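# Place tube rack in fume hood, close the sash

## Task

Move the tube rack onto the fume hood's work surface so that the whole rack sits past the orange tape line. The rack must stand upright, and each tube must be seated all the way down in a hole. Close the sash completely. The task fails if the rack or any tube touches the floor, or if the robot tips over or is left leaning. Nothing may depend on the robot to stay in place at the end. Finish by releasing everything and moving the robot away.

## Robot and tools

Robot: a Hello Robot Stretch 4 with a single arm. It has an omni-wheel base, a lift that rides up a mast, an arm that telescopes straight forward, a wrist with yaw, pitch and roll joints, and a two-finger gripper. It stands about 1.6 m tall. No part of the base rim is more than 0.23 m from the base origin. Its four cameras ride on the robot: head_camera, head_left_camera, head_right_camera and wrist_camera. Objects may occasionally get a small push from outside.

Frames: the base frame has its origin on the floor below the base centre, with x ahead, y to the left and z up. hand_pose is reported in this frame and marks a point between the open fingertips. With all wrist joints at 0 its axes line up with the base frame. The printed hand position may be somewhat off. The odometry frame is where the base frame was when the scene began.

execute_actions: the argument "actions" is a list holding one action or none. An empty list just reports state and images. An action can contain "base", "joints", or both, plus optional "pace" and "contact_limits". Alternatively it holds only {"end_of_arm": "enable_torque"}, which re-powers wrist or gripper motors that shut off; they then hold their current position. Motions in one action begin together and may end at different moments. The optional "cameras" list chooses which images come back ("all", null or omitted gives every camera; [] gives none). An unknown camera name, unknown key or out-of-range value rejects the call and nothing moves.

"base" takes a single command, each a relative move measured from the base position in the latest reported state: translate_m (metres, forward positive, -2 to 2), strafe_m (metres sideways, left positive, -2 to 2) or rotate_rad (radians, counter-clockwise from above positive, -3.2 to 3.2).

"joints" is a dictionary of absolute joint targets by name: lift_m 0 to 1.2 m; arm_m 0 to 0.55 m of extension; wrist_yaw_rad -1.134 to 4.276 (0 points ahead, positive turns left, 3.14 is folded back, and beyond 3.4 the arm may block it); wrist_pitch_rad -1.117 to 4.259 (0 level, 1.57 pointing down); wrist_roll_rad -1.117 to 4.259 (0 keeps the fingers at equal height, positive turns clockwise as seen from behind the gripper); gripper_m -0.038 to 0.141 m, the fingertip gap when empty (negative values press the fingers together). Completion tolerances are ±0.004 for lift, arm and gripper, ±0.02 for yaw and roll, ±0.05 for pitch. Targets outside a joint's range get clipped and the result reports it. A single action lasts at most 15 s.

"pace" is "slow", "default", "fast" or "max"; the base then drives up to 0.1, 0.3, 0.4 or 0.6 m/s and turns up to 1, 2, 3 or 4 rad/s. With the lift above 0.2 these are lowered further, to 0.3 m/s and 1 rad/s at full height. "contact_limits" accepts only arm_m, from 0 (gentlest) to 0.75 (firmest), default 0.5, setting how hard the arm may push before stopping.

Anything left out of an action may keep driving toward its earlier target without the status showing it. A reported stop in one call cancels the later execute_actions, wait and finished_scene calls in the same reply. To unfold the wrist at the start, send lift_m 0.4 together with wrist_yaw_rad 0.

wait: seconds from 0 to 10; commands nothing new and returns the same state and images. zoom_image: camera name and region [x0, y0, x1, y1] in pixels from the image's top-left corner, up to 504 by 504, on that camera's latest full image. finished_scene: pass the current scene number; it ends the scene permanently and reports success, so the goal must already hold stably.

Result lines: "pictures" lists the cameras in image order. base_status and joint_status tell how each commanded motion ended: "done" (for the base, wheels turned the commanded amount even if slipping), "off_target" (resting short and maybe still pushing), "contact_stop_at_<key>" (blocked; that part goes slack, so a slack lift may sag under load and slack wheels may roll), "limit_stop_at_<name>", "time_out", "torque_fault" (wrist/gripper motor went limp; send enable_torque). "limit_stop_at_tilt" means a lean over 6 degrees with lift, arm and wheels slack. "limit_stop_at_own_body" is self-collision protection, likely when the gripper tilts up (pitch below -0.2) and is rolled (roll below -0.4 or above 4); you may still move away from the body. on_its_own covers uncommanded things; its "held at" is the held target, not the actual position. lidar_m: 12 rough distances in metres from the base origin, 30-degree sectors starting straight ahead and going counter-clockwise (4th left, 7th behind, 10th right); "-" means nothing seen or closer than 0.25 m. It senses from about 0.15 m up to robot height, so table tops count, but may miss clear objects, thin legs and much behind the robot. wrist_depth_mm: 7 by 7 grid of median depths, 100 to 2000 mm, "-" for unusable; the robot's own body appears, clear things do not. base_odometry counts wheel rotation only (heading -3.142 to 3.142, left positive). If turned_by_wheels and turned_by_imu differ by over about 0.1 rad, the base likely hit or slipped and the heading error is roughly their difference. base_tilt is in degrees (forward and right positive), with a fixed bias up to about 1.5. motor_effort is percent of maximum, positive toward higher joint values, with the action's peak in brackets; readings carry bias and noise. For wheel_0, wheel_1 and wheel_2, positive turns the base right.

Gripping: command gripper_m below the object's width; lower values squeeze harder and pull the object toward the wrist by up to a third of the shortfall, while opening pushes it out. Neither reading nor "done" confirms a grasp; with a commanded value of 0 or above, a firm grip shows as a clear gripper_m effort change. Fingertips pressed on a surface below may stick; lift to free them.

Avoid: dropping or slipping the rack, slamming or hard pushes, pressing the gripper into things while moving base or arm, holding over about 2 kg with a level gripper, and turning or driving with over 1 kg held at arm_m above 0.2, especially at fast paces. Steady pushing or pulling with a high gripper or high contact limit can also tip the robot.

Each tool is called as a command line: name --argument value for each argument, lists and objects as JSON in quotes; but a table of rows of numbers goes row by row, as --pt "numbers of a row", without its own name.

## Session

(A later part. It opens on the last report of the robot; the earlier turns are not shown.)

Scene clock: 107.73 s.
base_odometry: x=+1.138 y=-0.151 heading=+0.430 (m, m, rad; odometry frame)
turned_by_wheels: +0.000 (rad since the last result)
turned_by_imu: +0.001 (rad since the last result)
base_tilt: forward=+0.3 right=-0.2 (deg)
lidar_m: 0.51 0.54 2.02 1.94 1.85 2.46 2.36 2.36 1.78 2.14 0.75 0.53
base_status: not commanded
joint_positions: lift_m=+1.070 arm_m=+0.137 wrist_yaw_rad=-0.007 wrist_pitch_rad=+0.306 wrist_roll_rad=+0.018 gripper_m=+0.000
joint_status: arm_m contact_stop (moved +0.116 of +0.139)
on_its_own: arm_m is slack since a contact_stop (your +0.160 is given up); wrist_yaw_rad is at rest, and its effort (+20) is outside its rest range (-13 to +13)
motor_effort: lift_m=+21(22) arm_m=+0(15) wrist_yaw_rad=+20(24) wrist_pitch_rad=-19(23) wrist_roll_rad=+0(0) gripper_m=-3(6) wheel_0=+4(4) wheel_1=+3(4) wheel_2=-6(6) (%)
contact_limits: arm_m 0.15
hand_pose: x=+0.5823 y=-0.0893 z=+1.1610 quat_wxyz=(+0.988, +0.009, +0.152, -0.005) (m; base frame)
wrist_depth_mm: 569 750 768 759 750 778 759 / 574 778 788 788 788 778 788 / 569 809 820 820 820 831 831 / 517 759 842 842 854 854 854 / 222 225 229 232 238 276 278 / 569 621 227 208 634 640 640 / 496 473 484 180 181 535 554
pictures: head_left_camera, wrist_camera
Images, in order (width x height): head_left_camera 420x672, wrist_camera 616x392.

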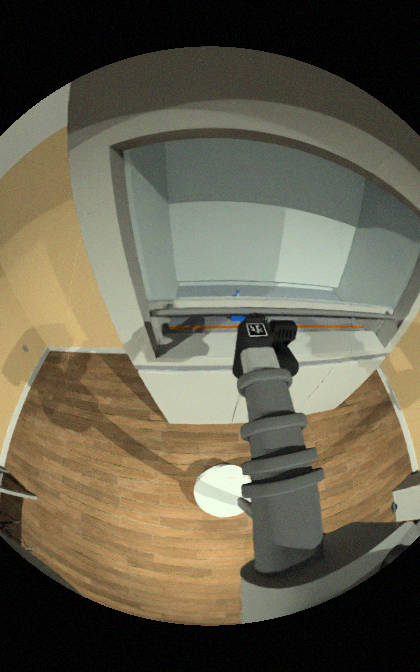

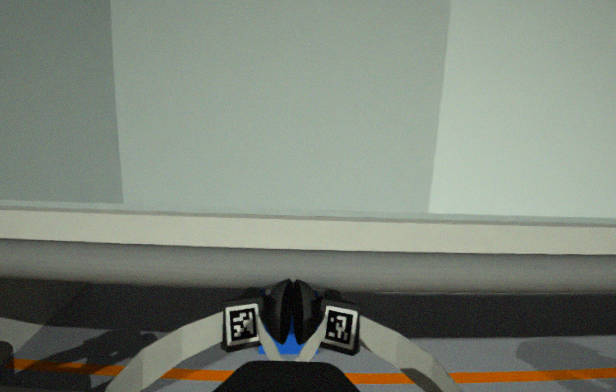

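execute_actions --actions '[{"joints":{"arm_m":0.11,"lift_m":1.13},"pace":"slow"}]' --cameras '[]'

execute_actions --actions '[{"joints":{"arm_m":0.175},"pace":"slow","contact_limits":{"arm_m":0.15}}]' --cameras '["wrist_camera"]'

execute_actions --actions '[{"joints":{"lift_m":1.0},"pace":"slow"}]' --cameras '["wrist_camera","head_left_camera"]'

Scene clock: 109.33 s.
base_odometry: x=+1.138 y=-0.151 heading=+0.430 (m, m, rad; odometry frame)
turned_by_wheels: +0.000 (rad since the last result)
turned_by_imu: +0.000 (rad since the last result)
base_tilt: forward=+0.2 right=-0.3 (deg)
lidar_m: 0.49 0.54 1.99 1.91 1.85 2.44 2.37 2.39 1.76 2.14 0.73 0.52
base_status: not commanded
joint_positions: lift_m=+1.130 arm_m=+0.111 wrist_yaw_rad=+0.000 wrist_pitch_rad=+0.303 wrist_roll_rad=+0.018 gripper_m=+0.000
joint_status: all done
motor_effort: lift_m=+22(24) arm_m=-7(11) wrist_yaw_rad=+2(20) wrist_pitch_rad=-9(42) wrist_roll_rad=+0(0) gripper_m=-6(5) wheel_0=+4(4) wheel_1=+3(3) wheel_2=-2(6) (%)
hand_pose: x=+0.5575 y=-0.0875 z=+1.2219 quat_wxyz=(+0.989, +0.009, +0.151, -0.002) (m; base frame)
wrist_depth_mm: 569 759 778 778 768 788 778 / 564 798 809 809 809 820 809 / 564 831 854 842 842 854 831 / 569 866 866 891 878 878 878 / 517 820 917 904 904 904 917 / 268 307 267 204 310 315 317 / 559 262 182 180 176 433 627
pictures: none
No camera images: the call's "cameras" was empty. Leave "cameras" out to get every camera's image.

Scene clock: 111.23 s.
base_odometry: x=+1.138 y=-0.151 heading=+0.430 (m, m, rad; odometry frame)
turned_by_wheels: +0.000 (rad since the last result)
turned_by_imu: +0.000 (rad since the last result)
base_tilt: forward=+0.2 right=-0.3 (deg)
lidar_m: 0.49 0.53 1.99 1.94 1.85 2.45 2.38 2.37 1.77 2.14 0.74 0.54
base_status: not commanded
joint_positions: lift_m=+1.130 arm_m=+0.174 wrist_yaw_rad=+0.000 wrist_pitch_rad=+0.303 wrist_roll_rad=+0.018 gripper_m=+0.000
joint_status: all done
motor_effort: lift_m=+22(22) arm_m=+8(6) wrist_yaw_rad=+2(3) wrist_pitch_rad=-9(9) wrist_roll_rad=+0(0) gripper_m=-6(5) wheel_0=+4(4) wheel_1=+3(3) wheel_2=-2(2) (%)
contact_limits: arm_m 0.15
hand_pose: x=+0.6200 y=-0.0875 z=+1.2219 quat_wxyz=(+0.989, +0.009, +0.151, -0.001) (m; base frame)
wrist_depth_mm: 564 715 732 732 723 723 723 / 574 741 759 750 750 741 759 / 569 759 768 768 778 778 778 / 564 798 798 809 798 809 809 / 574 820 831 842 842 854 854 / 256 262 254 204 798 778 809 / 249 249 182 180 177 255 254
pictures: wrist_camera
Images, in order (width x height): wrist_camera 616x392.

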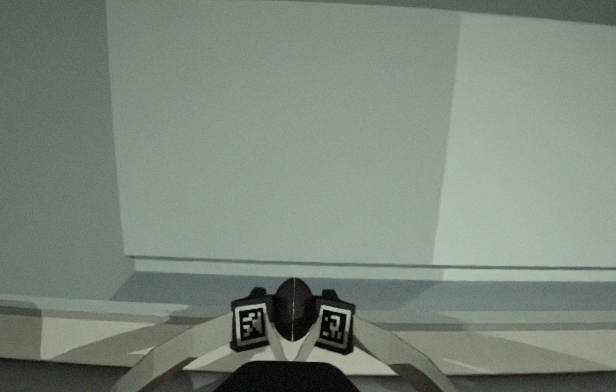

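Scene clock: 112.73 s.
base_odometry: x=+1.138 y=-0.151 heading=+0.430 (m, m, rad; odometry frame)
turned_by_wheels: +0.000 (rad since the last result)
turned_by_imu: +0.000 (rad since the last result)
base_tilt: forward=+0.3 right=-0.3 (deg)
lidar_m: 0.50 0.54 1.97 1.91 1.87 2.45 2.37 2.37 1.78 2.15 0.74 0.54
base_status: not commanded
joint_positions: lift_m=+1.068 arm_m=+0.174 wrist_yaw_rad=+0.002 wrist_pitch_rad=+0.295 wrist_roll_rad=+0.018 gripper_m=+0.000
joint_status: lift_m contact_stop (moved -0.062 of -0.130)
on_its_own: lift_m is slack since a contact_stop (your +1.000 is given up)
motor_effort: lift_m=+18(20) arm_m=+4(7) wrist_yaw_rad=-6(7) wrist_pitch_rad=+13(99) wrist_roll_rad=+0(0) gripper_m=-10(11) wheel_0=+0(4) wheel_1=+0(3) wheel_2=+1(2) (%)
hand_pose: x=+0.6215 y=-0.0867 z=+1.1621 quat_wxyz=(+0.989, +0.009, +0.147, +0.000) (m; base frame)
wrist_depth_mm: 559 723 715 715 723 723 732 / 564 741 750 741 759 750 741 / 559 759 768 778 768 788 778 / 569 798 798 798 820 788 809 / 559 809 842 842 820 831 842 / 238 239 237 204 242 244 245 / 191 190 183 185 169 196 196
pictures: head_left_camera, wrist_camera
Images, in order (width x height): head_left_camera 420x672, wrist_camera 616x392.

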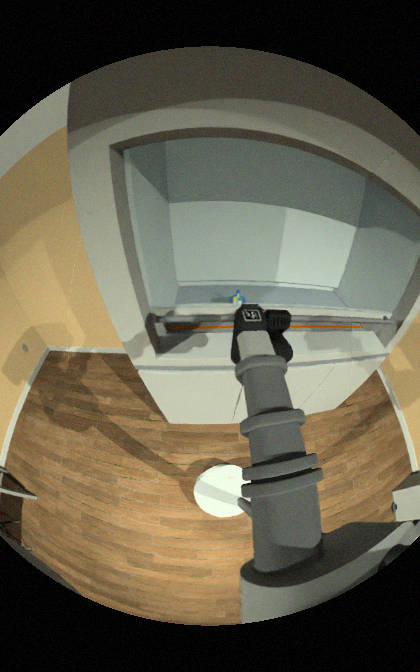

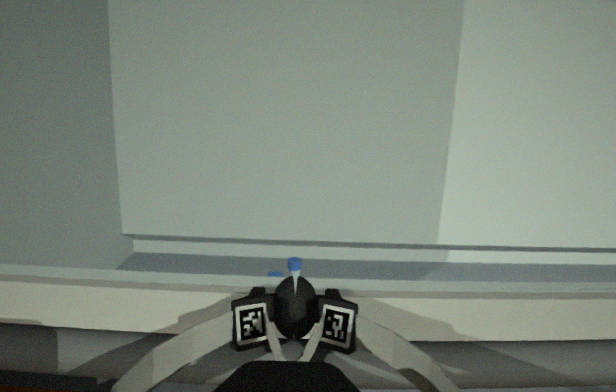

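execute_actions --actions '[{"joints":{"lift_m":1.11},"pace":"slow"}]' --cameras '[]'

execute_actions --actions '[{"joints":{"arm_m":0.0}}]' --cameras '[]'

execute_actions --actions '[{"joints":{"wrist_yaw_rad":2.0,"wrist_pitch_rad":0}}]' --cameras '[]'

execute_actions --actions '[{"joints":{"arm_m":0.33},"pace":"slow","contact_limits":{"arm_m":0.15}}]' --cameras '["head_camera","head_left_camera","head_right_camera"]'

Scene clock: 114.57 s.
base_odometry: x=+1.138 y=-0.151 heading=+0.430 (m, m, rad; odometry frame)
turned_by_wheels: +0.000 (rad since the last result)
turned_by_imu: +0.000 (rad since the last result)
base_tilt: forward=+0.2 right=-0.3 (deg)
lidar_m: 0.48 0.54 2.01 1.93 1.85 2.46 2.37 2.39 1.79 2.12 0.74 0.53
base_status: not commanded
joint_positions: lift_m=+1.110 arm_m=+0.174 wrist_yaw_rad=+0.000 wrist_pitch_rad=+0.302 wrist_roll_rad=+0.018 gripper_m=+0.000
joint_status: all done
motor_effort: lift_m=+22(25) arm_m=+3(3) wrist_yaw_rad=+0(7) wrist_pitch_rad=-6(14) wrist_roll_rad=+0(0) gripper_m=-5(9) wheel_0=+0(0) wheel_1=+0(0) wheel_2=+0(1) (%)
hand_pose: x=+0.6208 y=-0.0873 z=+1.2021 quat_wxyz=(+0.989, +0.009, +0.150, -0.001) (m; base frame)
wrist_depth_mm: 559 715 715 723 732 723 732 / 569 741 750 750 759 750 750 / 564 778 778 788 778 778 778 / 569 798 809 798 820 820 809 / 569 820 866 831 831 854 854 / 525 707 691 204 750 741 759 / 253 248 182 179 177 257 258
pictures: none
No camera images: the call's "cameras" was empty. Leave "cameras" out to get every camera's image.

Scene clock: 116.17 s.
base_odometry: x=+1.138 y=-0.151 heading=+0.430 (m, m, rad; odometry frame)
turned_by_wheels: +0.000 (rad since the last result)
turned_by_imu: +0.000 (rad since the last result)
base_tilt: forward=+0.2 right=-0.2 (deg)
lidar_m: 0.50 0.54 2.01 1.93 1.85 2.45 2.37 2.38 1.80 2.16 0.71 0.53
base_status: not commanded
joint_positions: lift_m=+1.110 arm_m=+0.001 wrist_yaw_rad=+0.000 wrist_pitch_rad=+0.302 wrist_roll_rad=+0.018 gripper_m=+0.000
joint_status: all done
motor_effort: lift_m=+23(22) arm_m=-7(9) wrist_yaw_rad=+1(0) wrist_pitch_rad=-8(7) wrist_roll_rad=+0(0) gripper_m=-6(7) wheel_0=+0(0) wheel_1=+0(0) wheel_2=+0(1) (%)
hand_pose: x=+0.4476 y=-0.0874 z=+1.2020 quat_wxyz=(+0.989, +0.009, +0.150, -0.001) (m; base frame)
wrist_depth_mm: 564 842 878 878 891 878 904 / 574 842 917 917 917 931 917 / 569 854 960 960 946 960 960 / 569 878 991 991 960 976 1008 / 413 415 421 424 424 430 433 / 597 683 373 204 715 715 723 / 492 484 182 180 177 574 615
pictures: none
No camera images: the call's "cameras" was empty. Leave "cameras" out to get every camera's image.

Scene clock: 117.90 s.
base_odometry: x=+1.138 y=-0.151 heading=+0.430 (m, m, rad; odometry frame)
turned_by_wheels: +0.000 (rad since the last result)
turned_by_imu: +0.000 (rad since the last result)
base_tilt: forward=+0.2 right=-0.3 (deg)
lidar_m: 0.50 0.53 2.00 1.95 1.84 2.47 2.37 2.34 1.79 2.15 0.74 0.55
base_status: not commanded
joint_positions: lift_m=+1.110 arm_m=+0.001 wrist_yaw_rad=+1.999 wrist_pitch_rad=+0.003 wrist_roll_rad=+0.018 gripper_m=+0.000
joint_status: all done
motor_effort: lift_m=+22(22) arm_m=-7(7) wrist_yaw_rad=+3(9) wrist_pitch_rad=-9(14) wrist_roll_rad=+0(0) gripper_m=-7(7) wheel_0=+0(0) wheel_1=+0(0) wheel_2=+0(0) (%)
hand_pose: x=+0.1317 y=+0.2987 z=+1.2871 quat_wxyz=(+0.541, +0.004, +0.008, +0.841) (m; base frame)
wrist_depth_mm: - - 1921 - - - - / - - - - - - - / - - - - - - - / - - - - - - - / - - - - - - - / - - - 204 - - - / - - 183 180 176 - -
pictures: none
No camera images: the call's "cameras" was empty. Leave "cameras" out to get every camera's image.

Scene clock: 122.47 s.
base_odometry: x=+1.138 y=-0.151 heading=+0.430 (m, m, rad; odometry frame)
turned_by_wheels: +0.000 (rad since the last result)
turned_by_imu: -0.001 (rad since the last result)
base_tilt: forward=+0.3 right=-0.4 (deg)
lidar_m: 0.51 0.52 1.99 1.93 1.84 2.46 2.38 2.38 1.75 2.12 0.74 0.51
base_status: not commanded
joint_positions: lift_m=+1.110 arm_m=+0.329 wrist_yaw_rad=+2.000 wrist_pitch_rad=+0.003 wrist_roll_rad=+0.018 gripper_m=+0.000
joint_status: all done
motor_effort: lift_m=+23(22) arm_m=+8(9) wrist_yaw_rad=+2(3) wrist_pitch_rad=-9(8) wrist_roll_rad=+0(0) gripper_m=-5(6) wheel_0=+0(0) wheel_1=+0(0) wheel_2=+1(0) (%)
contact_limits: arm_m 0.15
hand_pose: x=+0.4592 y=+0.2987 z=+1.2871 quat_wxyz=(+0.540, +0.004, +0.008, +0.841) (m; base frame)
wrist_depth_mm: - - 1983 - - 186 - / - - - - - 186 175 / - - - - - 185 173 / - - - - - 183 172 / - - - - - 182 171 / - - - 204 - 180 169 / - - 183 179 176 179 -
pictures: head_camera, head_left_camera, head_right_camera
Images, in order (width x height): head_camera 420x560, head_left_camera 420x672, head_right_camera 420x672.

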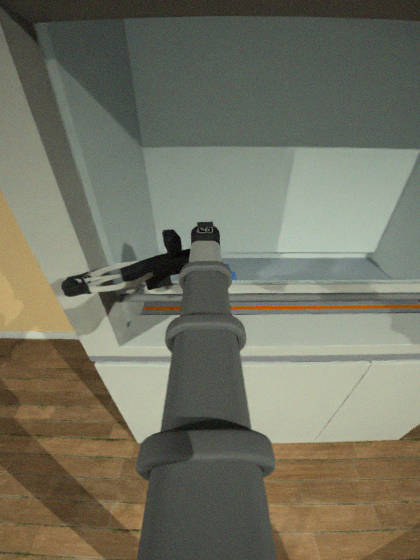

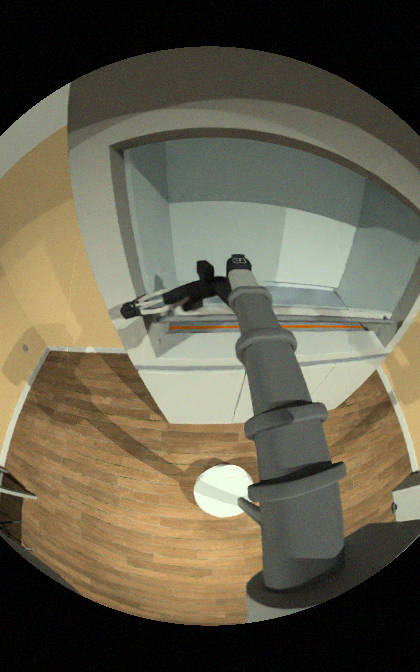

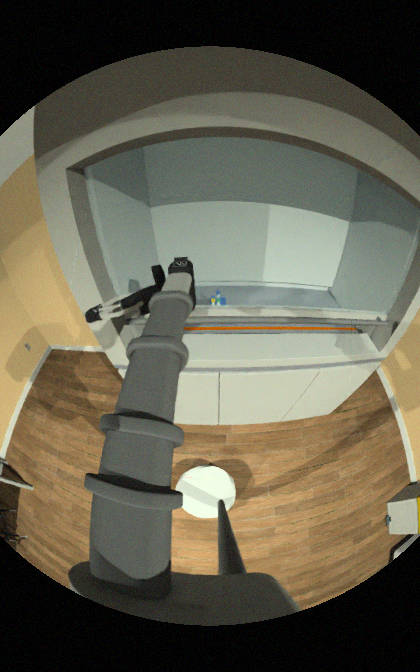

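execute_actions --actions '[{"joints":{"wrist_yaw_rad":2.9}}]' --cameras '[]'

execute_actions --actions '[{"joints":{"arm_m":0.39},"pace":"slow","contact_limits":{"arm_m":0.1}}]' --cameras '["head_left_camera","head_right_camera"]'

Scene clock: 123.90 s.
base_odometry: x=+1.138 y=-0.151 heading=+0.430 (m, m, rad; odometry frame)
turned_by_wheels: +0.000 (rad since the last result)
turned_by_imu: +0.000 (rad since the last result)
base_tilt: forward=+0.2 right=-0.2 (deg)
lidar_m: 0.51 0.52 2.01 1.93 1.87 2.47 2.38 2.37 1.76 2.13 0.75 0.54
base_status: not commanded
joint_positions: lift_m=+1.110 arm_m=+0.329 wrist_yaw_rad=+2.899 wrist_pitch_rad=+0.002 wrist_roll_rad=+0.018 gripper_m=+0.000
joint_status: all done
motor_effort: lift_m=+22(22) arm_m=+7(7) wrist_yaw_rad=+2(7) wrist_pitch_rad=-9(9) wrist_roll_rad=+0(0) gripper_m=-6(6) wheel_0=+0(0) wheel_1=+0(0) wheel_2=+0(1) (%)
hand_pose: x=+0.2406 y=+0.1540 z=+1.2872 quat_wxyz=(+0.121, +0.000, +0.009, +0.993) (m; base frame)
wrist_depth_mm: 384 394 399 - - - - / 452 - 597 - - - - / 183 500 - - - - - / 231 445 - - - - - / 477 - - - - - - / 496 - - 204 - - - / - - 183 180 177 - -
pictures: none
No camera images: the call's "cameras" was empty. Leave "cameras" out to get every camera's image.

Scene clock: 125.73 s.
base_odometry: x=+1.138 y=-0.151 heading=+0.430 (m, m, rad; odometry frame)
turned_by_wheels: +0.000 (rad since the last result)
turned_by_imu: +0.000 (rad since the last result)
base_tilt: forward=+0.2 right=-0.2 (deg)
lidar_m: 0.50 0.54 1.98 1.95 1.88 2.43 2.37 2.36 1.78 2.13 0.73 0.53
base_status: not commanded
joint_positions: lift_m=+1.110 arm_m=+0.389 wrist_yaw_rad=+2.900 wrist_pitch_rad=+0.002 wrist_roll_rad=+0.018 gripper_m=+0.000
joint_status: all done
motor_effort: lift_m=+22(22) arm_m=+7(9) wrist_yaw_rad=+2(2) wrist_pitch_rad=-9(9) wrist_roll_rad=+0(0) gripper_m=-6(7) wheel_0=+0(0) wheel_1=+0(0) wheel_2=+0(1) (%)
contact_limits: arm_m 0.1
hand_pose: x=+0.3005 y=+0.1540 z=+1.2872 quat_wxyz=(+0.121, +0.000, +0.009, +0.993) (m; base frame)
wrist_depth_mm: 404 424 455 - - - 1983 / 508 591 609 - - - - / 185 564 - - - - - / 213 410 - - - - - / 549 - - - - - - / 512 - - 204 - - - / 508 - 183 180 176 - -
pictures: head_left_camera, head_right_camera
Images, in order (width x height): head_left_camera 420x672, head_right_camera 420x672.

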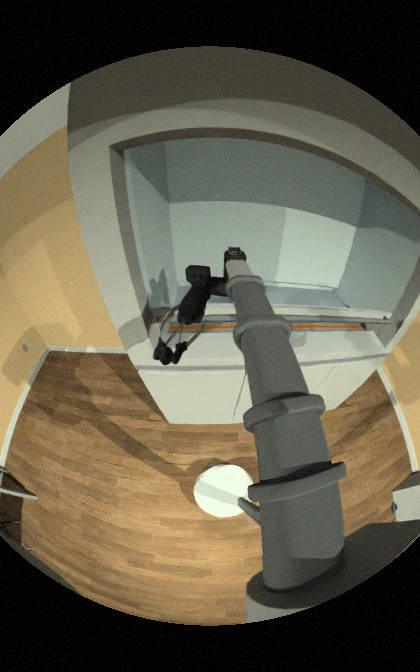

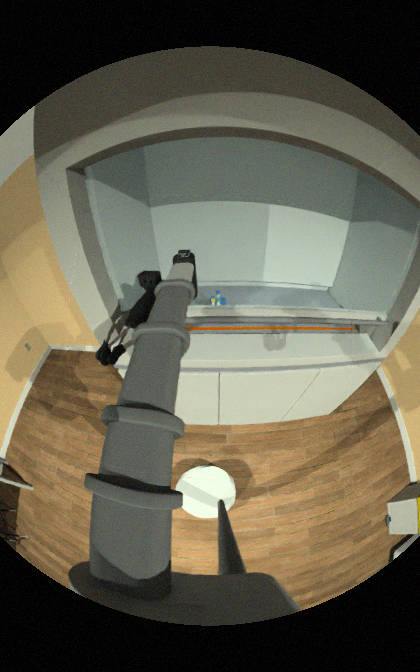

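execute_actions --actions '[{"joints":{"lift_m":0.95},"pace":"slow"}]' --cameras '["head_left_camera","head_right_camera"]'

Scene clock: 127.53 s.
base_odometry: x=+1.138 y=-0.151 heading=+0.430 (m, m, rad; odometry frame)
turned_by_wheels: +0.000 (rad since the last result)
turned_by_imu: +0.000 (rad since the last result)
base_tilt: forward=+0.1 right=-0.2 (deg)
lidar_m: 0.51 0.53 2.01 1.94 1.86 2.42 2.36 2.39 1.79 2.13 0.74 0.53
base_status: not commanded
joint_positions: lift_m=+0.986 arm_m=+0.389 wrist_yaw_rad=+2.900 wrist_pitch_rad=+0.003 wrist_roll_rad=+0.018 gripper_m=+0.000
joint_status: lift_m contact_stop (moved -0.123 of -0.160)
on_its_own: lift_m is slack since a contact_stop (your +0.950 is given up)
motor_effort: lift_m=+18(21) arm_m=+7(7) wrist_yaw_rad=+1(9) wrist_pitch_rad=-8(16) wrist_roll_rad=+0(0) gripper_m=-6(7) wheel_0=+0(0) wheel_1=+0(0) wheel_2=+1(1) (%)
hand_pose: x=+0.3005 y=+0.1538 z=+1.1637 quat_wxyz=(+0.120, +0.000, +0.009, +0.993) (m; base frame)
wrist_depth_mm: 549 - - - - - - / 525 - - - - - - / 185 559 - - - - - / 213 496 - - - - - / 549 - - - - - - / 508 - - 204 - - - / 504 - 182 180 177 - -
pictures: head_left_camera, head_right_camera
Images, in order (width x height): head_left_camera 420x672, head_right_camera 420x672.

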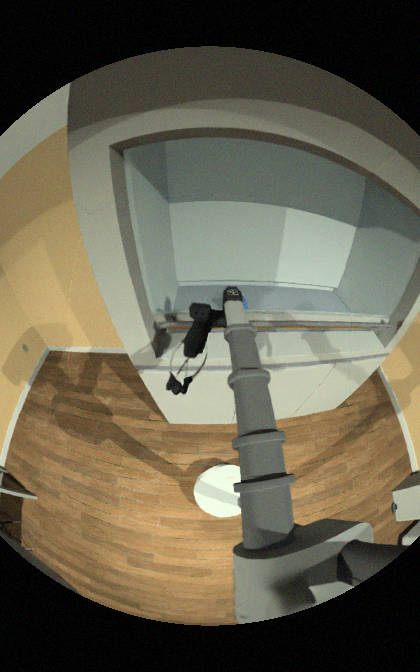

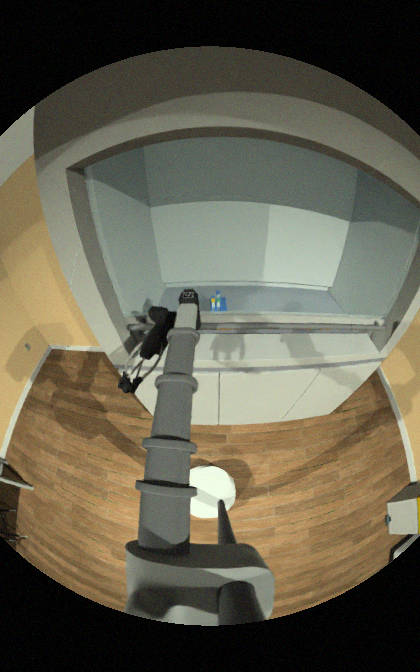

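execute_actions --actions '[{"joints":{"lift_m":0.78}}]' --cameras '["head_left_camera","head_right_camera"]'

Scene clock: 128.63 s.
base_odometry: x=+1.138 y=-0.151 heading=+0.430 (m, m, rad; odometry frame)
turned_by_wheels: +0.000 (rad since the last result)
turned_by_imu: +0.000 (rad since the last result)
base_tilt: forward=+0.1 right=-0.2 (deg)
lidar_m: 0.50 0.53 1.99 1.91 1.87 2.45 2.38 2.35 1.78 2.13 0.73 0.52
base_status: not commanded
joint_positions: lift_m=+0.960 arm_m=+0.389 wrist_yaw_rad=+2.900 wrist_pitch_rad=+0.003 wrist_roll_rad=+0.018 gripper_m=+0.000
joint_status: lift_m contact_stop (moved -0.026 of -0.206)
on_its_own: lift_m is slack since a contact_stop (your +0.780 is given up)
motor_effort: lift_m=+18(12) arm_m=+7(7) wrist_yaw_rad=+0(10) wrist_pitch_rad=-9(14) wrist_roll_rad=+0(0) gripper_m=-7(6) wheel_0=+0(0) wheel_1=+1(1) wheel_2=+0(0) (%)
hand_pose: x=+0.3005 y=+0.1538 z=+1.1373 quat_wxyz=(+0.120, +0.000, +0.009, +0.993) (m; base frame)
wrist_depth_mm: 544 - - - - - - / 521 - - - - - - / 186 564 - - - - - / 213 492 - - - - - / 554 - - - - - - / 508 - - 204 - - - / 504 - 182 180 176 - -
pictures: head_left_camera, head_right_camera
Images, in order (width x height): head_left_camera 420x672, head_right_camera 420x672.

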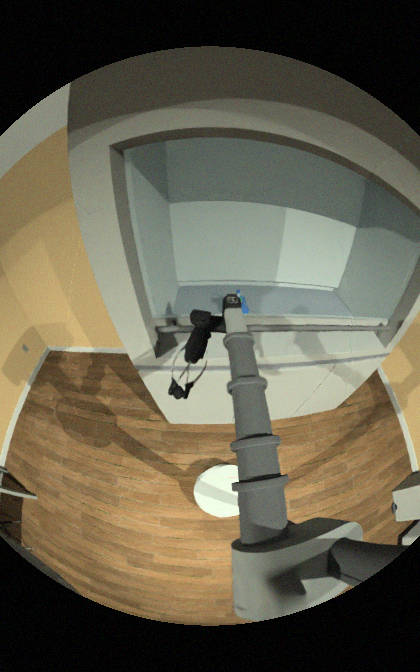

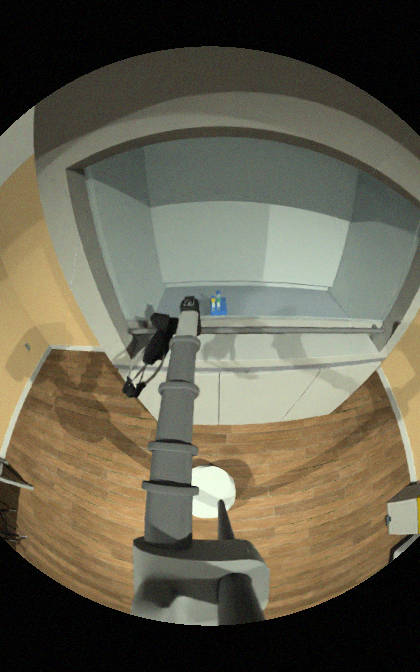

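It moves in steps. Repeat.

execute_actions --actions '[{"joints":{"lift_m":0.78},"pace":"fast"}]' --cameras '[]'

Scene clock: 129.77 s.
base_odometry: x=+1.138 y=-0.151 heading=+0.430 (m, m, rad; odometry frame)
turned_by_wheels: +0.000 (rad since the last result)
turned_by_imu: +0.000 (rad since the last result)
base_tilt: forward=+0.3 right=-0.2 (deg)
lidar_m: 0.50 0.54 2.02 1.95 1.87 2.45 2.34 2.38 1.78 2.16 0.72 0.54
base_status: not commanded
joint_positions: lift_m=+0.933 arm_m=+0.389 wrist_yaw_rad=+2.900 wrist_pitch_rad=+0.003 wrist_roll_rad=+0.018 gripper_m=+0.000
joint_status: lift_m contact_stop (moved -0.026 of -0.180)
on_its_own: lift_m is slack since a contact_stop (your +0.780 is given up)
motor_effort: lift_m=+19(19) arm_m=+6(7) wrist_yaw_rad=+1(8) wrist_pitch_rad=-8(17) wrist_roll_rad=+0(0) gripper_m=-5(6) wheel_0=+0(1) wheel_1=+0(2) wheel_2=+1(4) (%)
hand_pose: x=+0.3006 y=+0.1539 z=+1.1110 quat_wxyz=(+0.120, +0.000, +0.009, +0.993) (m; base frame)
wrist_depth_mm: 554 - - - - - - / 525 - - - - - - / 186 559 - - - - - / 213 407 - - - - - / 544 - - - - - - / 512 - - 204 - - - / 504 - 182 180 176 - -
pictures: none
No camera images: the call's "cameras" was empty. Leave "cameras" out to get every camera's image.

execute_actions --actions '[{"joints":{"lift_m":0.78},"pace":"fast"}]' --cameras '[]'

Scene clock: 130.93 s.
base_odometry: x=+1.138 y=-0.151 heading=+0.430 (m, m, rad; odometry frame)
turned_by_wheels: +0.000 (rad since the last result)
turned_by_imu: +0.001 (rad since the last result)
base_tilt: forward=+0.2 right=-0.3 (deg)
lidar_m: 0.50 0.55 2.00 1.85 1.90 2.45 2.36 2.39 1.77 2.15 0.76 0.53
base_status: not commanded
joint_positions: lift_m=+0.901 arm_m=+0.389 wrist_yaw_rad=+2.900 wrist_pitch_rad=+0.002 wrist_roll_rad=+0.018 gripper_m=+0.000
joint_status: lift_m contact_stop (moved -0.033 of -0.153)
on_its_own: lift_m is slack since a contact_stop (your +0.780 is given up)
motor_effort: lift_m=+18(17) arm_m=+6(6) wrist_yaw_rad=+2(8) wrist_pitch_rad=-9(16) wrist_roll_rad=+0(0) gripper_m=-7(7) wheel_0=+0(1) wheel_1=+0(2) wheel_2=+1(3) (%)
hand_pose: x=+0.3006 y=+0.1539 z=+1.0784 quat_wxyz=(+0.120, +0.000, +0.009, +0.993) (m; base frame)
wrist_depth_mm: 549 - - - - - - / 521 - - - - - - / 185 564 - - - - - / 213 410 - - - - - / 549 - - - - - - / 504 - - 204 - - - / 508 - 182 179 176 - -
pictures: none
No camera images: the call's "cameras" was empty. Leave "cameras" out to get every camera's image.

execute_actions --actions '[{"joints":{"lift_m":0.74},"pace":"fast"}]' --cameras '[]'

Scene clock: 131.97 s.
base_odometry: x=+1.138 y=-0.151 heading=+0.430 (m, m, rad; odometry frame)
turned_by_wheels: +0.000 (rad since the last result)
turned_by_imu: +0.003 (rad since the last result)
base_tilt: forward=+0.2 right=-0.1 (deg)
lidar_m: 0.50 0.54 2.03 1.84 1.86 2.44 2.36 2.36 1.78 2.15 0.74 0.52
base_status: not commanded
joint_positions: lift_m=+0.868 arm_m=+0.389 wrist_yaw_rad=+2.900 wrist_pitch_rad=+0.002 wrist_roll_rad=+0.018 gripper_m=+0.000
joint_status: lift_m contact_stop (moved -0.033 of -0.161)
on_its_own: lift_m is slack since a contact_stop (your +0.740 is given up)
motor_effort: lift_m=+18(21) arm_m=+5(6) wrist_yaw_rad=+1(4) wrist_pitch_rad=-9(18) wrist_roll_rad=+0(0) gripper_m=-5(8) wheel_0=-1(1) wheel_1=+1(3) wheel_2=+0(5) (%)
hand_pose: x=+0.3008 y=+0.1539 z=+1.0458 quat_wxyz=(+0.121, +0.000, +0.009, +0.993) (m; base frame)
wrist_depth_mm: 554 - - - - - - / 521 - - - - - - / 186 564 - - - - - / 213 410 - - - - - / 554 - - - - - - / 508 - - 204 - - - / 508 - 182 180 176 - -
pictures: none
No camera images: the call's "cameras" was empty. Leave "cameras" out to get every camera's image.

execute_actions --actions '[{"joints":{"lift_m":0.74},"pace":"fast"}]' --cameras '["head_left_camera","head_right_camera"]'

Scene clock: 133.07 s.
base_odometry: x=+1.138 y=-0.151 heading=+0.429 (m, m, rad; odometry frame)
turned_by_wheels: +0.000 (rad since the last result)
turned_by_imu: +0.006 (rad since the last result)
base_tilt: forward=-0.3 right=-0.1 (deg)
lidar_m: 0.50 0.55 2.04 1.85 1.85 2.42 2.37 2.32 1.76 2.15 0.74 0.54
base_status: not commanded
joint_positions: lift_m=+0.840 arm_m=+0.389 wrist_yaw_rad=+2.907 wrist_pitch_rad=+0.002 wrist_roll_rad=+0.018 gripper_m=+0.000
joint_status: lift_m contact_stop (moved -0.028 of -0.128)
on_its_own: lift_m is slack since a contact_stop (your +0.740 is given up); wrist_yaw_rad is at rest, and its effort (-19) is outside its rest range (-13 to +13)
motor_effort: lift_m=+16(15) arm_m=+5(5) wrist_yaw_rad=-19(22) wrist_pitch_rad=-7(19) wrist_roll_rad=+0(0) gripper_m=-6(6) wheel_0=-1(1) wheel_1=+2(2) wheel_2=-7(7) (%)
hand_pose: x=+0.2997 y=+0.1521 z=+1.0179 quat_wxyz=(+0.117, +0.000, +0.009, +0.993) (m; base frame)
wrist_depth_mm: 535 - - - - - - / 530 - - - - - - / 180 564 - - - - - / 214 404 - - - - - / - - - - - - - / 544 - - 204 - - - / 544 - 183 180 176 - -
pictures: head_left_camera, head_right_camera
Images, in order (width x height): head_left_camera 420x672, head_right_camera 420x672.

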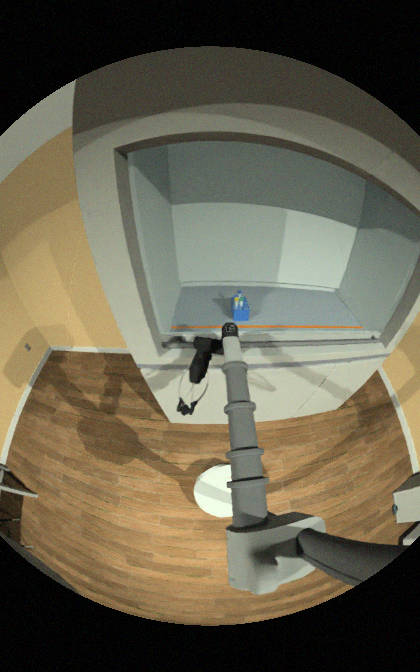

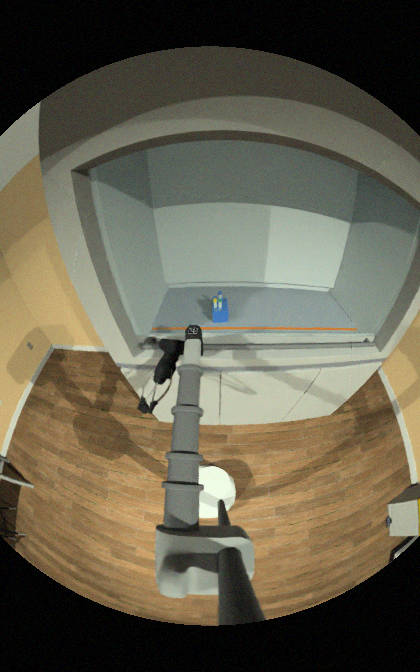

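execute_actions --actions '[{"joints":{"lift_m":0.74},"pace":"fast"}]' --cameras '[]'

Scene clock: 133.90 s.
base_odometry: x=+1.138 y=-0.151 heading=+0.430 (m, m, rad; odometry frame)
turned_by_wheels: +0.000 (rad since the last result)
turned_by_imu: +0.008 (rad since the last result)
base_tilt: forward=-0.5 right=+0.2 (deg)
lidar_m: 0.51 0.55 2.06 1.85 1.87 2.40 2.36 2.33 1.75 2.15 0.74 0.55
base_status: not commanded
joint_positions: lift_m=+0.829 arm_m=+0.389 wrist_yaw_rad=+2.908 wrist_pitch_rad=+0.003 wrist_roll_rad=+0.018 gripper_m=+0.000
joint_status: lift_m contact_stop (moved -0.011 of -0.100)
on_its_own: lift_m is slack since a contact_stop (your +0.740 is given up); wrist_yaw_rad is at rest, and its effort (-21) is outside its rest range (-13 to +13)
motor_effort: lift_m=+17(18) arm_m=+5(5) wrist_yaw_rad=-21(24) wrist_pitch_rad=-8(13) wrist_roll_rad=+0(0) gripper_m=-6(7) wheel_0=-1(1) wheel_1=+4(4) wheel_2=-6(7) (%)
hand_pose: x=+0.2996 y=+0.1519 z=+1.0067 quat_wxyz=(+0.117, +0.000, +0.009, +0.993) (m; base frame)
wrist_depth_mm: 535 - - - - - - / 530 - - - - - - / 181 559 - - - - - / 213 399 - - - - - / - - - - - - - / 549 - - 204 - - - / 549 - 183 180 176 - -
pictures: none
No camera images: the call's "cameras" was empty. Leave "cameras" out to get every camera's image.

Smaller move with the robot tilting: bottomed probably. Back off and inspect.

execute_actions --actions '[{"joints":{"lift_m":0.9}}]' --cameras '[]'

execute_actions --actions '[{"base":{"translate_m":-0.3},"joints":{"arm_m":0.0,"wrist_yaw_rad":0.0}}]' --cameras '[]'

execute_actions --actions '[{"joints":{"wrist_yaw_rad":0.0,"lift_m":0.8}}]'

Scene clock: 135.40 s.
base_odometry: x=+1.138 y=-0.151 heading=+0.430 (m, m, rad; odometry frame)
turned_by_wheels: +0.000 (rad since the last result)
turned_by_imu: +0.003 (rad since the last result)
base_tilt: forward=+0.1 right=-0.2 (deg)
lidar_m: 0.50 0.54 2.05 1.82 1.90 2.43 2.36 2.32 1.78 2.14 0.72 0.55
base_status: not commanded
joint_positions: lift_m=+0.900 arm_m=+0.389 wrist_yaw_rad=+2.900 wrist_pitch_rad=+0.002 wrist_roll_rad=+0.018 gripper_m=+0.000
joint_status: all done
motor_effort: lift_m=+22(24) arm_m=+6(5) wrist_yaw_rad=-1(25) wrist_pitch_rad=-8(9) wrist_roll_rad=+0(0) gripper_m=-6(5) wheel_0=+0(1) wheel_1=-2(4) wheel_2=+1(7) (%)
hand_pose: x=+0.3008 y=+0.1538 z=+1.0772 quat_wxyz=(+0.120, +0.000, +0.009, +0.993) (m; base frame)
wrist_depth_mm: 554 - - - - - - / 525 - - - - - - / 186 559 - - - - - / 213 407 - - - - - / 549 - - - - - - / 504 - - 204 - - - / 504 - 183 180 176 - -
pictures: none
No camera images: the call's "cameras" was empty. Leave "cameras" out to get every camera's image.

Scene clock: 137.87 s.
base_odometry: x=+0.866 y=-0.275 heading=+0.429 (m, m, rad; odometry frame)
turned_by_wheels: +0.000 (rad since the last result)
turned_by_imu: +0.000 (rad since the last result)
base_tilt: forward=+0.2 right=-0.3 (deg)
lidar_m: 0.79 0.87 2.53 1.80 1.88 2.13 2.04 2.16 1.72 1.68 1.15 0.83
base_status: done
joint_positions: lift_m=+0.900 arm_m=+0.001 wrist_yaw_rad=+0.000 wrist_pitch_rad=+0.002 wrist_roll_rad=+0.018 gripper_m=+0.000
joint_status: all done
motor_effort: lift_m=+22(22) arm_m=-7(5) wrist_yaw_rad=+0(6) wrist_pitch_rad=-8(8) wrist_roll_rad=+0(0) gripper_m=-6(7) wheel_0=-3(5) wheel_1=-4(11) wheel_2=+3(13) (%)
hand_pose: x=+0.4607 y=-0.0873 z=+1.0773 quat_wxyz=(+1.000, +0.009, +0.001, +0.000) (m; base frame)
wrist_depth_mm: 627 798 1281 1308 1336 1336 1308 / 627 809 1281 1308 1308 1281 1281 / 634 831 1336 1336 1308 1308 1308 / 615 831 1255 1281 1255 1255 1336 / 615 778 1281 1255 1281 1281 1281 / 615 609 609 204 647 647 654 / 609 609 182 179 176 615 609
pictures: none
No camera images: the call's "cameras" was empty. Leave "cameras" out to get every camera's image.

Scene clock: 139.30 s.
base_odometry: x=+0.866 y=-0.275 heading=+0.429 (m, m, rad; odometry frame)
turned_by_wheels: +0.000 (rad since the last result)
turned_by_imu: +0.000 (rad since the last result)
base_tilt: forward=+0.2 right=-0.4 (deg)
lidar_m: 0.80 0.85 2.53 1.82 1.89 2.13 2.06 2.14 1.74 1.71 1.13 0.84
base_status: not commanded
joint_positions: lift_m=+0.800 arm_m=+0.001 wrist_yaw_rad=+0.000 wrist_pitch_rad=+0.002 wrist_roll_rad=+0.018 gripper_m=+0.000
joint_status: all done
motor_effort: lift_m=+14(25) arm_m=-7(6) wrist_yaw_rad=-1(2) wrist_pitch_rad=-8(8) wrist_roll_rad=+0(0) gripper_m=-5(5) wheel_0=-3(3) wheel_1=-4(4) wheel_2=+3(3) (%)
hand_pose: x=+0.4607 y=-0.0873 z=+0.9779 quat_wxyz=(+1.000, +0.009, +0.001, +0.000) (m; base frame)
wrist_depth_mm: 634 798 1308 1336 1336 1308 1281 / 634 798 1308 1308 1281 1308 1281 / 627 820 1281 1255 1281 1308 1281 / 621 759 1281 1281 1308 1308 1281 / 615 615 615 621 609 640 647 / 621 609 615 204 615 615 609 / 609 609 182 180 176 603 603
pictures: head_camera, head_left_camera, head_right_camera, wrist_camera
Images, in order (width x height): head_camera 420x560, head_left_camera 420x672, head_right_camera 420x672, wrist_camera 616x392.

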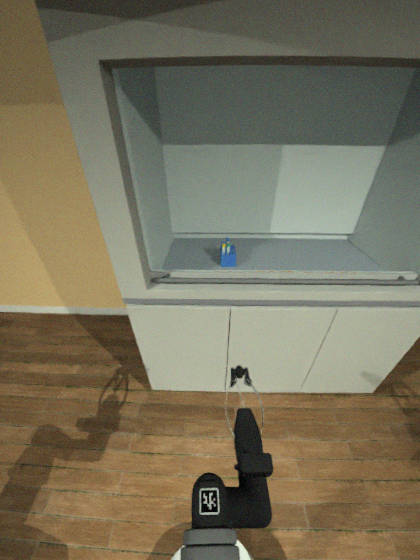

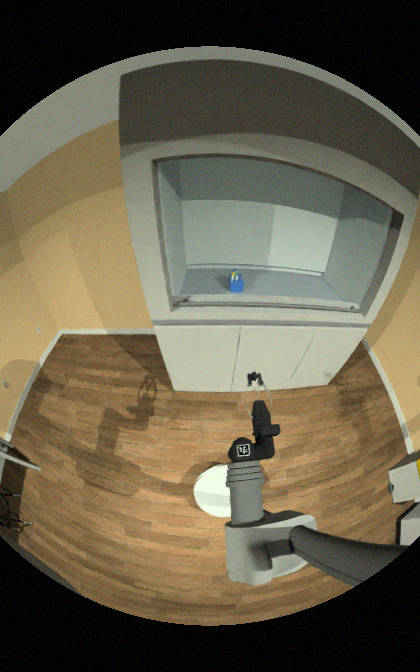

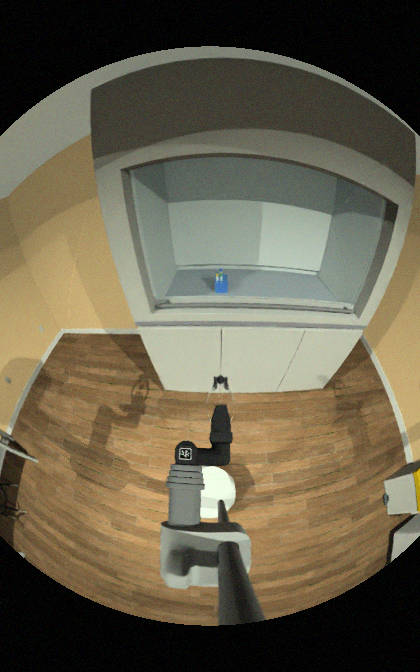

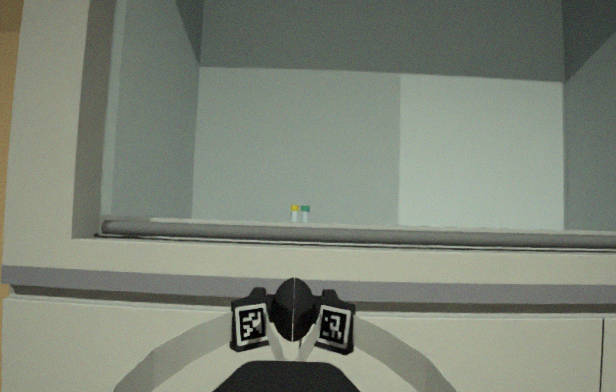

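zoom_image --camera "wrist_camera" --region '[70,195,330,265]'

Region (70, 195, 330, 265) of wrist_camera's 616x392 image, scaled by 1.938; it fills the top 136 rows of this view, and the rest is white.

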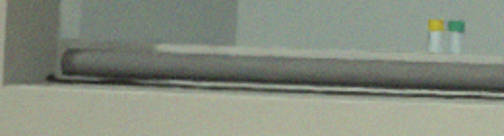

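execute_actions --actions '[{"base":{"translate_m":0.3},"joints":{"lift_m":1.1,"wrist_pitch_rad":1.1}}]' --cameras '[]'

execute_actions --actions '[{"joints":{"arm_m":0.3},"contact_limits":{"arm_m":0.15}}]' --cameras '["wrist_camera"]'

Scene clock: 142.37 s.
base_odometry: x=+1.138 y=-0.150 heading=+0.430 (m, m, rad; odometry frame)
turned_by_wheels: +0.000 (rad since the last result)
turned_by_imu: -0.001 (rad since the last result)
base_tilt: forward=+0.2 right=-0.3 (deg)
lidar_m: 0.51 0.55 2.07 1.85 1.88 2.44 2.35 2.34 1.78 2.15 0.73 0.54
base_status: done
joint_positions: lift_m=+1.100 arm_m=+0.001 wrist_yaw_rad=+0.000 wrist_pitch_rad=+1.101 wrist_roll_rad=+0.018 gripper_m=+0.000
joint_status: all done
motor_effort: lift_m=+22(24) arm_m=-7(7) wrist_yaw_rad=+0(2) wrist_pitch_rad=-4(5) wrist_roll_rad=+0(0) gripper_m=-6(6) wheel_0=+3(10) wheel_1=+4(6) wheel_2=-2(9) (%)
hand_pose: x=+0.3028 y=-0.0874 z=+1.0207 quat_wxyz=(+0.852, +0.007, +0.523, -0.005) (m; base frame)
wrist_depth_mm: 394 392 397 404 394 394 397 / 415 413 404 399 399 399 404 / 504 496 488 488 484 480 459 / 647 634 621 615 597 585 574 / 1281 878 842 798 809 778 759 / 1229 1229 1060 204 1118 1229 1255 / 1138 1118 183 180 176 1160 1205
pictures: none
No camera images: the call's "cameras" was empty. Leave "cameras" out to get every camera's image.

Scene clock: 144.37 s.
base_odometry: x=+1.138 y=-0.150 heading=+0.430 (m, m, rad; odometry frame)
turned_by_wheels: +0.000 (rad since the last result)
turned_by_imu: -0.001 (rad since the last result)
base_tilt: forward=+0.0 right=-0.1 (deg)
lidar_m: 0.52 0.54 2.07 1.86 1.87 2.45 2.37 2.32 1.80 2.17 0.73 0.52
base_status: not commanded
joint_positions: lift_m=+1.100 arm_m=+0.299 wrist_yaw_rad=+0.000 wrist_pitch_rad=+1.101 wrist_roll_rad=+0.018 gripper_m=+0.000
joint_status: all done
motor_effort: lift_m=+22(22) arm_m=+7(4) wrist_yaw_rad=+1(0) wrist_pitch_rad=-4(4) wrist_roll_rad=+0(0) gripper_m=-6(7) wheel_0=+3(3) wheel_1=+4(4) wheel_2=-1(1) (%)
contact_limits: arm_m 0.15
hand_pose: x=+0.6003 y=-0.0874 z=+1.0207 quat_wxyz=(+0.852, +0.007, +0.523, -0.005) (m; base frame)
wrist_depth_mm: 473 473 488 387 488 504 512 / 433 439 439 402 442 455 459 / 392 397 399 402 407 410 415 / 303 306 309 370 373 377 382 / 271 266 258 256 258 256 258 / 235 236 235 204 240 244 272 / 244 243 183 179 176 251 251
pictures: wrist_camera
Images, in order (width x height): wrist_camera 616x392.

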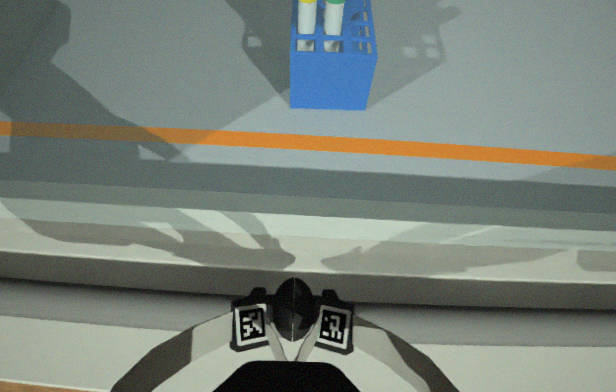

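execute_actions --actions '[{"joints":{"lift_m":1.0},"pace":"slow"}]' --cameras '["wrist_camera"]'

Scene clock: 145.77 s.
base_odometry: x=+1.138 y=-0.150 heading=+0.429 (m, m, rad; odometry frame)
turned_by_wheels: -0.001 (rad since the last result)
turned_by_imu: +0.006 (rad since the last result)
base_tilt: forward=+0.2 right=-0.3 (deg)
lidar_m: 0.49 0.56 2.08 1.87 1.88 2.42 2.36 2.30 1.77 2.15 0.74 0.54
base_status: not commanded
joint_positions: lift_m=+1.090 arm_m=+0.299 wrist_yaw_rad=-0.004 wrist_pitch_rad=+1.097 wrist_roll_rad=+0.018 gripper_m=+0.000
joint_status: lift_m contact_stop (moved -0.010 of -0.100)
on_its_own: lift_m is slack since a contact_stop (your +1.000 is given up)
motor_effort: lift_m=+15(23) arm_m=+7(7) wrist_yaw_rad=+13(17) wrist_pitch_rad=+8(18) wrist_roll_rad=+0(0) gripper_m=-3(6) wheel_0=+2(4) wheel_1=+0(4) wheel_2=-4(4) (%)
hand_pose: x=+0.6010 y=-0.0879 z=+1.0114 quat_wxyz=(+0.853, +0.009, +0.521, -0.006) (m; base frame)
wrist_depth_mm: 473 477 488 384 488 504 517 / 427 433 433 402 439 459 462 / 387 392 397 399 407 413 418 / 298 301 306 370 370 373 377 / 266 263 253 252 255 254 255 / 230 231 228 204 238 244 272 / 239 239 212 183 180 248 248
pictures: wrist_camera
Images, in order (width x height): wrist_camera 616x392.

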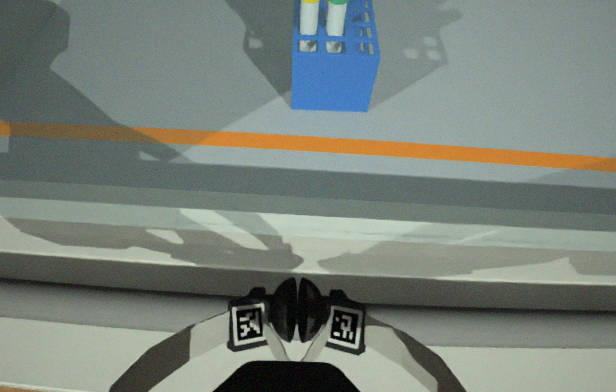

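Contact on the bar; one more press.

execute_actions --actions '[{"joints":{"lift_m":1.0},"pace":"fast"}]' --cameras '["wrist_camera"]'

Scene clock: 147.00 s.
base_odometry: x=+1.138 y=-0.150 heading=+0.429 (m, m, rad; odometry frame)
turned_by_wheels: +0.000 (rad since the last result)
turned_by_imu: -0.001 (rad since the last result)
base_tilt: forward=+0.1 right=-0.3 (deg)
lidar_m: 0.51 0.54 2.09 1.83 1.89 2.43 2.36 2.33 1.78 2.14 0.71 0.54
base_status: not commanded
joint_positions: lift_m=+1.090 arm_m=+0.299 wrist_yaw_rad=-0.004 wrist_pitch_rad=+1.097 wrist_roll_rad=+0.018 gripper_m=+0.000
joint_status: lift_m contact_stop (moved +0.000 of -0.090)
on_its_own: lift_m is slack since a contact_stop (your +1.000 is given up)
motor_effort: lift_m=+15(16) arm_m=+7(7) wrist_yaw_rad=+13(17) wrist_pitch_rad=+5(24) wrist_roll_rad=+0(1) gripper_m=-5(3) wheel_0=+1(1) wheel_1=+0(0) wheel_2=-4(4) (%)
hand_pose: x=+0.6008 y=-0.0879 z=+1.0118 quat_wxyz=(+0.853, +0.009, +0.522, -0.006) (m; base frame)
wrist_depth_mm: 469 480 488 384 492 512 512 / 427 430 436 402 439 449 459 / 387 394 397 402 407 410 421 / 298 300 304 366 370 375 377 / 267 262 253 252 255 252 255 / 229 230 227 204 238 245 270 / 238 238 212 183 180 247 248
pictures: wrist_camera
Images, in order (width x height): wrist_camera 616x392.

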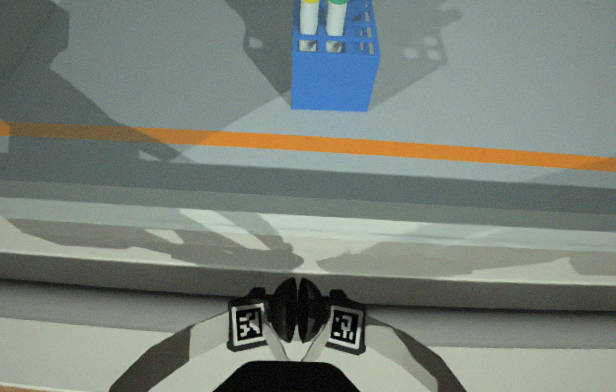

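No movement: shut. Clear away.

execute_actions --actions '[{"joints":{"lift_m":1.13}}]' --cameras '[]'

execute_actions --actions '[{"base":{"translate_m":-0.4},"joints":{"arm_m":0}}]' --cameras '["head_camera"]'

finished_scene --scene 1

Scene clock: 148.33 s.
base_odometry: x=+1.138 y=-0.150 heading=+0.429 (m, m, rad; odometry frame)
turned_by_wheels: +0.000 (rad since the last result)
turned_by_imu: +0.000 (rad since the last result)
base_tilt: forward=+0.2 right=-0.3 (deg)
lidar_m: 0.50 0.55 2.09 1.85 1.87 2.44 2.35 2.33 1.77 2.13 0.72 0.54
base_status: not commanded
joint_positions: lift_m=+1.130 arm_m=+0.299 wrist_yaw_rad=+0.000 wrist_pitch_rad=+1.101 wrist_roll_rad=+0.018 gripper_m=+0.000
joint_status: all done
motor_effort: lift_m=+22(19) arm_m=+7(7) wrist_yaw_rad=+2(11) wrist_pitch_rad=-4(5) wrist_roll_rad=+0(0) gripper_m=-7(6) wheel_0=+1(1) wheel_1=+0(0) wheel_2=-2(4) (%)
hand_pose: x=+0.6003 y=-0.0875 z=+1.0507 quat_wxyz=(+0.852, +0.008, +0.523, -0.005) (m; base frame)
wrist_depth_mm: 504 530 535 407 539 549 564 / 466 477 484 424 480 500 504 / 430 436 436 439 449 455 455 / 397 397 402 404 407 413 415 / 285 283 283 285 285 285 287 / 263 263 259 204 298 301 293 / 272 271 183 180 176 276 276
pictures: none
No camera images: the call's "cameras" was empty. Leave "cameras" out to get every camera's image.

Scene clock: 151.17 s.
base_odometry: x=+0.774 y=-0.317 heading=+0.429 (m, m, rad; odometry frame)
turned_by_wheels: +0.000 (rad since the last result)
turned_by_imu: +0.000 (rad since the last result)
base_tilt: forward=+0.2 right=-0.3 (deg)
lidar_m: 0.91 0.95 2.64 1.78 1.93 2.03 1.97 2.03 1.70 1.68 1.26 0.93
base_status: done
joint_positions: lift_m=+1.130 arm_m=+0.001 wrist_yaw_rad=+0.000 wrist_pitch_rad=+1.101 wrist_roll_rad=+0.018 gripper_m=+0.000
joint_status: all done
motor_effort: lift_m=+22(22) arm_m=-7(11) wrist_yaw_rad=+1(2) wrist_pitch_rad=-5(5) wrist_roll_rad=+0(0) gripper_m=-7(7) wheel_0=-2(7) wheel_1=-5(10) wheel_2=+1(12) (%)
hand_pose: x=+0.3027 y=-0.0874 z=+1.0507 quat_wxyz=(+0.852, +0.008, +0.523, -0.005) (m; base frame)
wrist_depth_mm: 1921 831 809 809 798 788 768 / 1756 1008 960 946 946 917 904 / 1618 1576 1160 1138 1118 1078 1098 / 1464 1464 1430 1464 1464 1366 1308 / 1336 1397 1366 1397 1430 1397 1397 / 1255 1281 1255 204 1281 1281 1281 / 1160 1160 183 180 176 1205 1229
pictures: head_camera
Images, in order (width x height): head_camera 420x560.

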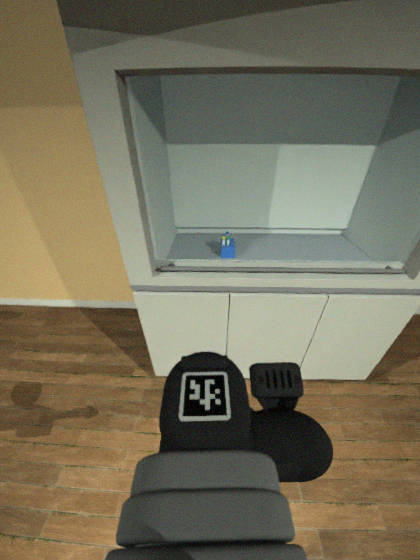

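The scene is finished: the task was done.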